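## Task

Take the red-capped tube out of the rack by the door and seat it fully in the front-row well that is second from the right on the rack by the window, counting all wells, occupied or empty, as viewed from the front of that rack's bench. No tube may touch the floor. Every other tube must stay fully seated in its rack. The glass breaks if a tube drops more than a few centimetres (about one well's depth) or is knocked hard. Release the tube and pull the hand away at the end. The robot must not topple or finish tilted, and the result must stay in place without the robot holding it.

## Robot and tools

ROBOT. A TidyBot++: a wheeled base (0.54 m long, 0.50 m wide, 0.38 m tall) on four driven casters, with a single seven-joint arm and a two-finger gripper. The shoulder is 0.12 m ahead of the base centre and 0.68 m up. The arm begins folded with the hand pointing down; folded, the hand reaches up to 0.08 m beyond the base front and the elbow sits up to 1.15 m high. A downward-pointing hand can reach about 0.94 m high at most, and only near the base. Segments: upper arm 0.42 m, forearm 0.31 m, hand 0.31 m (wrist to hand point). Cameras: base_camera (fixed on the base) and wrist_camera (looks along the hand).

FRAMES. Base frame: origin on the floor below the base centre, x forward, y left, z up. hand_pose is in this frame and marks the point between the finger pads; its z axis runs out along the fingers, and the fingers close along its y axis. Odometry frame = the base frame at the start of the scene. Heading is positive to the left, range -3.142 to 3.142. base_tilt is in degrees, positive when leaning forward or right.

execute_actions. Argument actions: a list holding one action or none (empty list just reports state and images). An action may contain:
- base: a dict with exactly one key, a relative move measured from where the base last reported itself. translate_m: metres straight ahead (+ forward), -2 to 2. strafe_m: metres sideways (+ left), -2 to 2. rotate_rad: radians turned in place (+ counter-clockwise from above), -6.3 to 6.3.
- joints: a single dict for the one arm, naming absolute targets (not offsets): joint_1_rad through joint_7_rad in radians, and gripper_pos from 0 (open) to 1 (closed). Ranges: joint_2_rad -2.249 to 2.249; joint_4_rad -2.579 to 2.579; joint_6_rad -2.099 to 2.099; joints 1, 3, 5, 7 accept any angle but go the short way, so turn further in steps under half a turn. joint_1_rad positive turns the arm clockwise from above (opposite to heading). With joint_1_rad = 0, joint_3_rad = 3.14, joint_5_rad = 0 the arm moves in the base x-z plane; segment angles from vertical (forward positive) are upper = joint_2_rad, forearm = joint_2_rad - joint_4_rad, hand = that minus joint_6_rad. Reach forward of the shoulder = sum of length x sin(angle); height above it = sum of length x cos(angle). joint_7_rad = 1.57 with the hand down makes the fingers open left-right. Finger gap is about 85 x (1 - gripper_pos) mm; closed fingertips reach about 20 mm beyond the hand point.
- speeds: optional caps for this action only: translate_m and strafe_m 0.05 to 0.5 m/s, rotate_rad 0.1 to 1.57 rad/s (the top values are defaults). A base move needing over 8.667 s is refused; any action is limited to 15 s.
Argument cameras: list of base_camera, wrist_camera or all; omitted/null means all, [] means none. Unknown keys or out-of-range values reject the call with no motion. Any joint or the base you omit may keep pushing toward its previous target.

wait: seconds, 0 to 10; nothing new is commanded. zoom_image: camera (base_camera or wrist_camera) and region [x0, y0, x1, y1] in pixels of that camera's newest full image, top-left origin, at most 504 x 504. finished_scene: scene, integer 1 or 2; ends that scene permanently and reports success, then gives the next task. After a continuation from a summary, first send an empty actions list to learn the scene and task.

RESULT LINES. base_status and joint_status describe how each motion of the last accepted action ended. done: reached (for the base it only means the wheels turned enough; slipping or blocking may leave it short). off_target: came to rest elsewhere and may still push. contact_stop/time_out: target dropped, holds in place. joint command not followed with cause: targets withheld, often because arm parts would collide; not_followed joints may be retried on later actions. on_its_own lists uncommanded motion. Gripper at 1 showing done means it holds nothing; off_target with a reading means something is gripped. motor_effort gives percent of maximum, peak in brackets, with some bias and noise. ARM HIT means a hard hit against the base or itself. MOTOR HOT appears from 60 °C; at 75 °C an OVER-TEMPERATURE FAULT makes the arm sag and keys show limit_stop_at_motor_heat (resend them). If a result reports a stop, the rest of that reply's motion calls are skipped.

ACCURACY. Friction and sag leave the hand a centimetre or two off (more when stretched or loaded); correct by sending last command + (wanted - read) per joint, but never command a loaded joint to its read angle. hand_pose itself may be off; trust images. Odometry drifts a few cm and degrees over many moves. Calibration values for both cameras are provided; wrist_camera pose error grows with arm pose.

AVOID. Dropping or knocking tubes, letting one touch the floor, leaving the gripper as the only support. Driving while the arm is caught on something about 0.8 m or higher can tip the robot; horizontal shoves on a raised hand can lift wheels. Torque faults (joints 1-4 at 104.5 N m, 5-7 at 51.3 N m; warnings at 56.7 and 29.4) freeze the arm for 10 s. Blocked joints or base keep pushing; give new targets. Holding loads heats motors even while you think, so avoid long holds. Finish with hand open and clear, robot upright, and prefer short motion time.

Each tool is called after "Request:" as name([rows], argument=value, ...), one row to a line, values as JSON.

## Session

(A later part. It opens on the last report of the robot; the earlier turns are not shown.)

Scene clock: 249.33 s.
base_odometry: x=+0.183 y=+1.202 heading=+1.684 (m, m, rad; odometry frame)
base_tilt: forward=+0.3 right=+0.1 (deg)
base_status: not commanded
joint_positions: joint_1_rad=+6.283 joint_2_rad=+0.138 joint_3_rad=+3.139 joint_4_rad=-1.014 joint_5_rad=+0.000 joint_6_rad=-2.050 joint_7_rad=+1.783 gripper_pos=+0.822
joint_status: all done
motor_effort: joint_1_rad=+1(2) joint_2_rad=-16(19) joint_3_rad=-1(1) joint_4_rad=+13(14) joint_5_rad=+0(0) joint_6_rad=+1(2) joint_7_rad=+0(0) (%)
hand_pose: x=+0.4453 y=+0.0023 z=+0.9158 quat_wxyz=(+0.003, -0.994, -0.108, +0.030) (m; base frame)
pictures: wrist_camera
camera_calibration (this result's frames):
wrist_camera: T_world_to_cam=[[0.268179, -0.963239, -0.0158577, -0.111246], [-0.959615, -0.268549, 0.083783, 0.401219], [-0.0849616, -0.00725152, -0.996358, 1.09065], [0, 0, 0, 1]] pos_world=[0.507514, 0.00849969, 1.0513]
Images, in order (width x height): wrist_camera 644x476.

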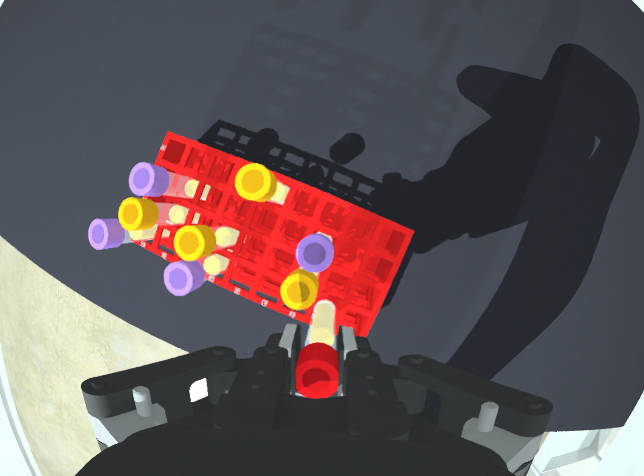

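Request:
execute_actions([
  {"joints":{"joint_2_rad":0.111,"joint_4_rad":-1.076,"joint_6_rad":-1.973}},
], cameras=["wrist_camera"])

Request:
zoom_image(camera="wrist_camera", region=[245, 240, 405, 400])

Scene clock: 254.60 s.
base_odometry: x=+0.183 y=+1.202 heading=+1.684 (m, m, rad; odometry frame)
base_tilt: forward=+0.3 right=+0.1 (deg)
base_status: not commanded
joint_positions: joint_1_rad=+6.283 joint_2_rad=+0.125 joint_3_rad=+3.139 joint_4_rad=-1.058 joint_5_rad=+0.000 joint_6_rad=-2.022 joint_7_rad=+1.783 gripper_pos=+0.822
joint_status: all done
motor_effort: joint_1_rad=+2(1) joint_2_rad=-18(19) joint_3_rad=-1(1) joint_4_rad=+14(14) joint_5_rad=+0(1) joint_6_rad=+0(0) joint_7_rad=+0(0) (%)
hand_pose: x=+0.4427 y=+0.0023 z=+0.9078 quat_wxyz=(+0.004, -0.994, -0.108, +0.031) (m; base frame)
pictures: wrist_camera
camera_calibration (this result's frames):
wrist_camera: T_world_to_cam=[[0.268128, -0.96324, -0.016595, -0.109972], [-0.959372, -0.268542, 0.0865515, 0.396746], [-0.0878264, -0.00728613, -0.996109, 1.0835], [0, 0, 0, 1]] pos_world=[0.505274, 0.0085086, 1.04312]
Images, in order (width x height): wrist_camera 644x476.

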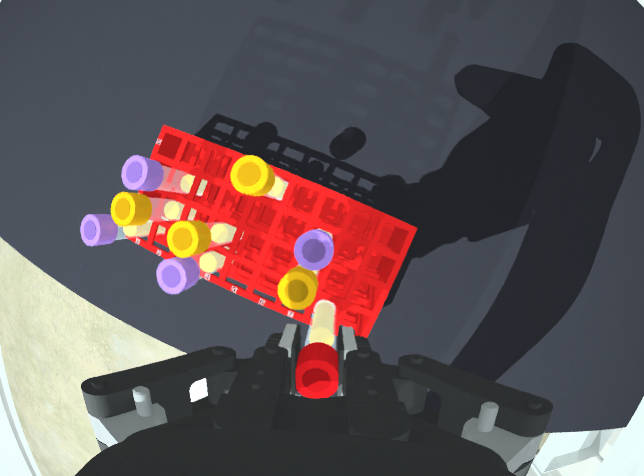

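Region (245, 240, 405, 400) of wrist_camera's 644x476 image, scaled by 3.150.

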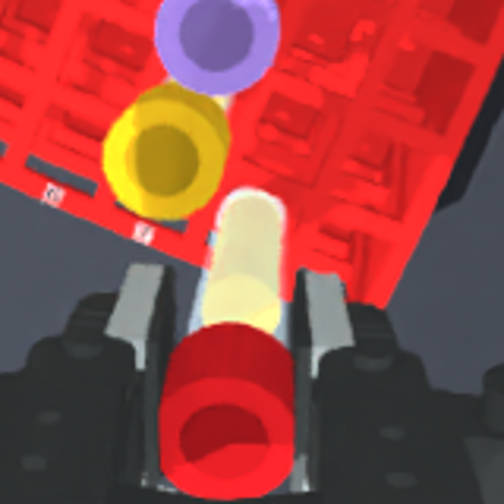

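Request:
execute_actions([
  {"joints":{"joint_2_rad":0.098,"joint_4_rad":-1.145,"joint_6_rad":-1.917}},
], cameras=["wrist_camera"])

Request:
zoom_image(camera="wrist_camera", region=[245, 240, 405, 400])

Scene clock: 261.63 s.
base_odometry: x=+0.183 y=+1.202 heading=+1.684 (m, m, rad; odometry frame)
base_tilt: forward=+0.3 right=+0.1 (deg)
base_status: not commanded
joint_positions: joint_1_rad=+6.283 joint_2_rad=+0.117 joint_3_rad=+3.139 joint_4_rad=-1.127 joint_5_rad=+0.000 joint_6_rad=-1.969 joint_7_rad=+1.783 gripper_pos=+0.822
joint_status: all done
motor_effort: joint_1_rad=+3(0) joint_2_rad=-18(19) joint_3_rad=-1(2) joint_4_rad=+14(14) joint_5_rad=-1(1) joint_6_rad=-1(1) joint_7_rad=+0(1) (%)
hand_pose: x=+0.4435 y=+0.0023 z=+0.8900 quat_wxyz=(+0.004, -0.994, -0.107, +0.036) (m; base frame)
pictures: wrist_camera
camera_calibration (this result's frames):
wrist_camera: T_world_to_cam=[[0.267951, -0.963244, -0.0190409, -0.108218], [-0.958532, -0.268527, 0.0954416, 0.390791], [-0.0970465, -0.00732233, -0.995253, 1.06926], [0, 0, 0, 1]] pos_world=[0.507351, 0.00852714, 1.02483]
Images, in order (width x height): wrist_camera 644x476.

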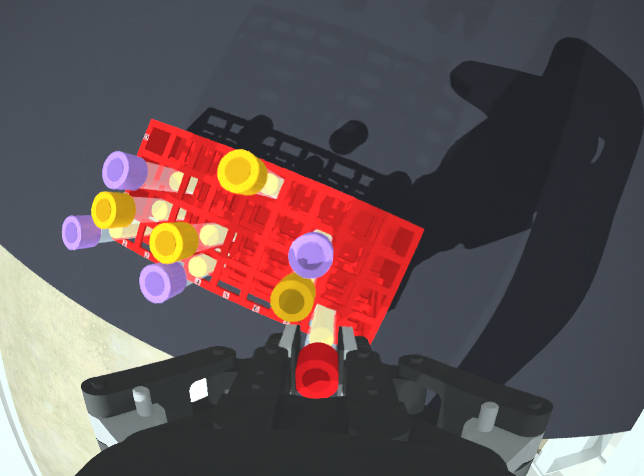

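Region (245, 240, 405, 400) of wrist_camera's 644x476 image, scaled by 3.150.

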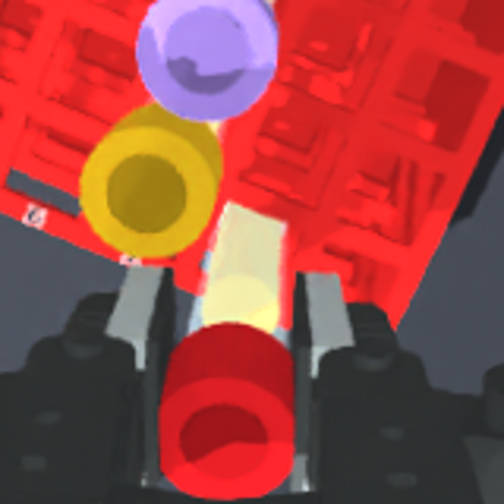

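Request:
execute_actions([
  {"joints":{"joint_2_rad":0.081,"joint_4_rad":-1.217,"joint_6_rad":-1.856}},
], cameras=["wrist_camera"])

Scene clock: 265.80 s.
base_odometry: x=+0.183 y=+1.202 heading=+1.684 (m, m, rad; odometry frame)
base_tilt: forward=+0.3 right=+0.1 (deg)
base_status: not commanded
joint_positions: joint_1_rad=+6.283 joint_2_rad=+0.101 joint_3_rad=+3.139 joint_4_rad=-1.199 joint_5_rad=+0.000 joint_6_rad=-1.909 joint_7_rad=+1.783 gripper_pos=+0.822
joint_status: all done
motor_effort: joint_1_rad=+2(1) joint_2_rad=-18(17) joint_3_rad=-1(2) joint_4_rad=+15(15) joint_5_rad=+0(1) joint_6_rad=-1(0) joint_7_rad=+0(0) (%)
hand_pose: x=+0.4435 y=+0.0023 z=+0.8739 quat_wxyz=(+0.004, -0.994, -0.107, +0.033) (m; base frame)
pictures: wrist_camera
camera_calibration (this result's frames):
wrist_camera: T_world_to_cam=[[0.268021, -0.963249, -0.0177548, -0.109683], [-0.958979, -0.268509, 0.0909026, 0.396563], [-0.0923292, -0.00733731, -0.995702, 1.05147], [0, 0, 0, 1]] pos_world=[0.506774, 0.00854345, 1.00895]
Images, in order (width x height): wrist_camera 644x476.

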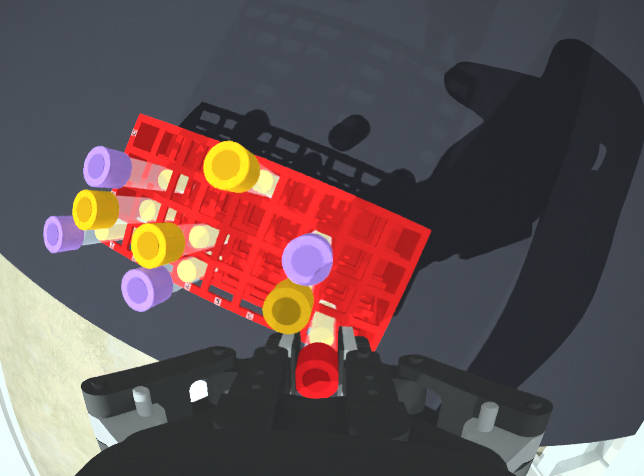

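Request:
execute_actions([
  {"joints":{"gripper_pos":0.68,"joint_6_rad":-1.95,"joint_4_rad":-1.185}},
], cameras=["wrist_camera"])

Scene clock: 268.77 s.
base_odometry: x=+0.183 y=+1.202 heading=+1.684 (m, m, rad; odometry frame)
base_tilt: forward=+0.3 right=+0.2 (deg)
base_status: not commanded
joint_positions: joint_1_rad=+6.283 joint_2_rad=+0.101 joint_3_rad=+3.139 joint_4_rad=-1.192 joint_5_rad=+0.000 joint_6_rad=-1.909 joint_7_rad=+1.783 gripper_pos=+0.680
joint_status: all done
motor_effort: joint_1_rad=+1(1) joint_2_rad=-18(18) joint_3_rad=-1(1) joint_4_rad=+14(17) joint_5_rad=+0(0) joint_6_rad=-1(1) joint_7_rad=+0(0) (%)
hand_pose: x=+0.4450 y=+0.0023 z=+0.8757 quat_wxyz=(+0.003, -0.994, -0.107, +0.030) (m; base frame)
pictures: wrist_camera
camera_calibration (this result's frames):
wrist_camera: T_world_to_cam=[[0.268128, -0.96325, -0.0160437, -0.111578], [-0.959545, -0.268508, 0.0847107, 0.403451], [-0.0859054, -0.00731869, -0.996276, 1.05106], [0, 0, 0, 1]] pos_world=[0.507338, 0.0085444, 1.01118]
Images, in order (width x height): wrist_camera 644x476.

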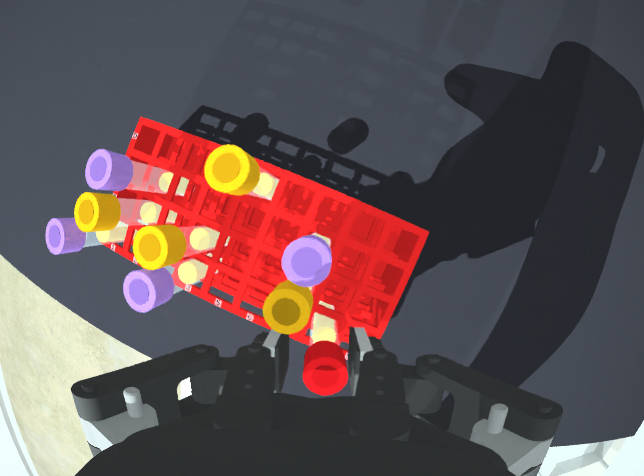

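Request:
execute_actions([
  {"joints":{"gripper_pos":0.62,"joint_6_rad":-2.098,"joint_4_rad":-1.02}},
], cameras=[])

Request:
execute_actions([
  {"base":{"translate_m":-0.3},"joints":{"joint_2_rad":-0.3,"joint_4_rad":-1.5,"joint_6_rad":-1.3,"joint_7_rad":1.57}},
], cameras=["wrist_camera"])

Scene clock: 275.63 s.
base_odometry: x=+0.183 y=+1.202 heading=+1.684 (m, m, rad; odometry frame)
base_tilt: forward=+0.3 right=+0.1 (deg)
base_status: not commanded
joint_positions: joint_1_rad=+6.283 joint_2_rad=+0.097 joint_3_rad=+3.139 joint_4_rad=-1.039 joint_5_rad=+0.000 joint_6_rad=-2.047 joint_7_rad=+1.783 gripper_pos=+0.620
joint_status: all done
joint sent to its limit — the command would take joint_6_rad past its lower limit, so that joint was sent only as far as its limit.
motor_effort: joint_1_rad=+1(3) joint_2_rad=-17(18) joint_3_rad=+0(1) joint_4_rad=+13(14) joint_5_rad=+0(0) joint_6_rad=-1(2) joint_7_rad=+0(0) (%)
hand_pose: x=+0.4320 y=+0.0023 z=+0.9221 quat_wxyz=(+0.002, -0.994, -0.108, +0.020) (m; base frame)
pictures: none
No camera images: the call's "cameras" was empty. Leave "cameras" out to get every camera's image.

Scene clock: 277.57 s.
base_odometry: x=+0.218 y=+0.904 heading=+1.684 (m, m, rad; odometry frame)
base_tilt: forward=+0.2 right=+0.1 (deg)
base_status: done
joint_positions: joint_1_rad=+6.283 joint_2_rad=-0.299 joint_3_rad=+3.139 joint_4_rad=-1.478 joint_5_rad=-0.001 joint_6_rad=-1.347 joint_7_rad=+1.592 gripper_pos=+0.620
joint_status: all done
motor_effort: joint_1_rad=+2(3) joint_2_rad=-7(22) joint_3_rad=-1(0) joint_4_rad=+17(16) joint_5_rad=+0(0) joint_6_rad=+5(5) joint_7_rad=+0(0) (%)
hand_pose: x=+0.4653 y=+0.0027 z=+0.9498 quat_wxyz=(-0.003, -0.953, -0.012, -0.303) (m; base frame)
pictures: wrist_camera
camera_calibration (this result's frames):
wrist_camera: T_world_to_cam=[[0.0662469, -0.996757, 0.0456807, -0.0801294], [-0.828808, -0.0804611, -0.553717, 0.96182], [0.555597, -0.0011785, -0.831451, 0.671564], [0, 0, 0, 1]] pos_world=[0.429354, -0.00168903, 1.09461]
Images, in order (width x height): wrist_camera 644x476.

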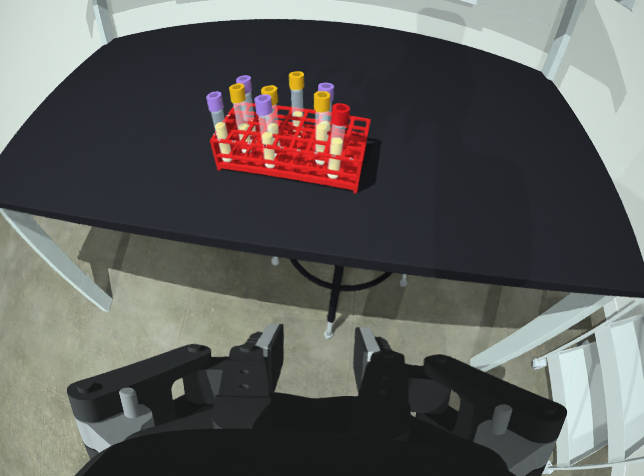

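Request:
zoom_image(camera="wrist_camera", region=[195, 60, 385, 200])

Region (195, 60, 385, 200) of wrist_camera's 644x476 image, scaled by 2.653; it fills the top 371 rows of this view, and the rest is white.

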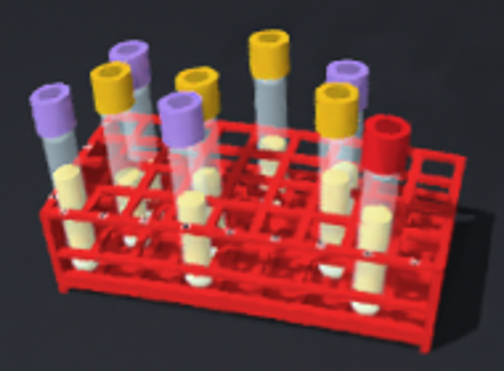

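Request:
finished_scene(scene=1)

The scene is finished: the task was done.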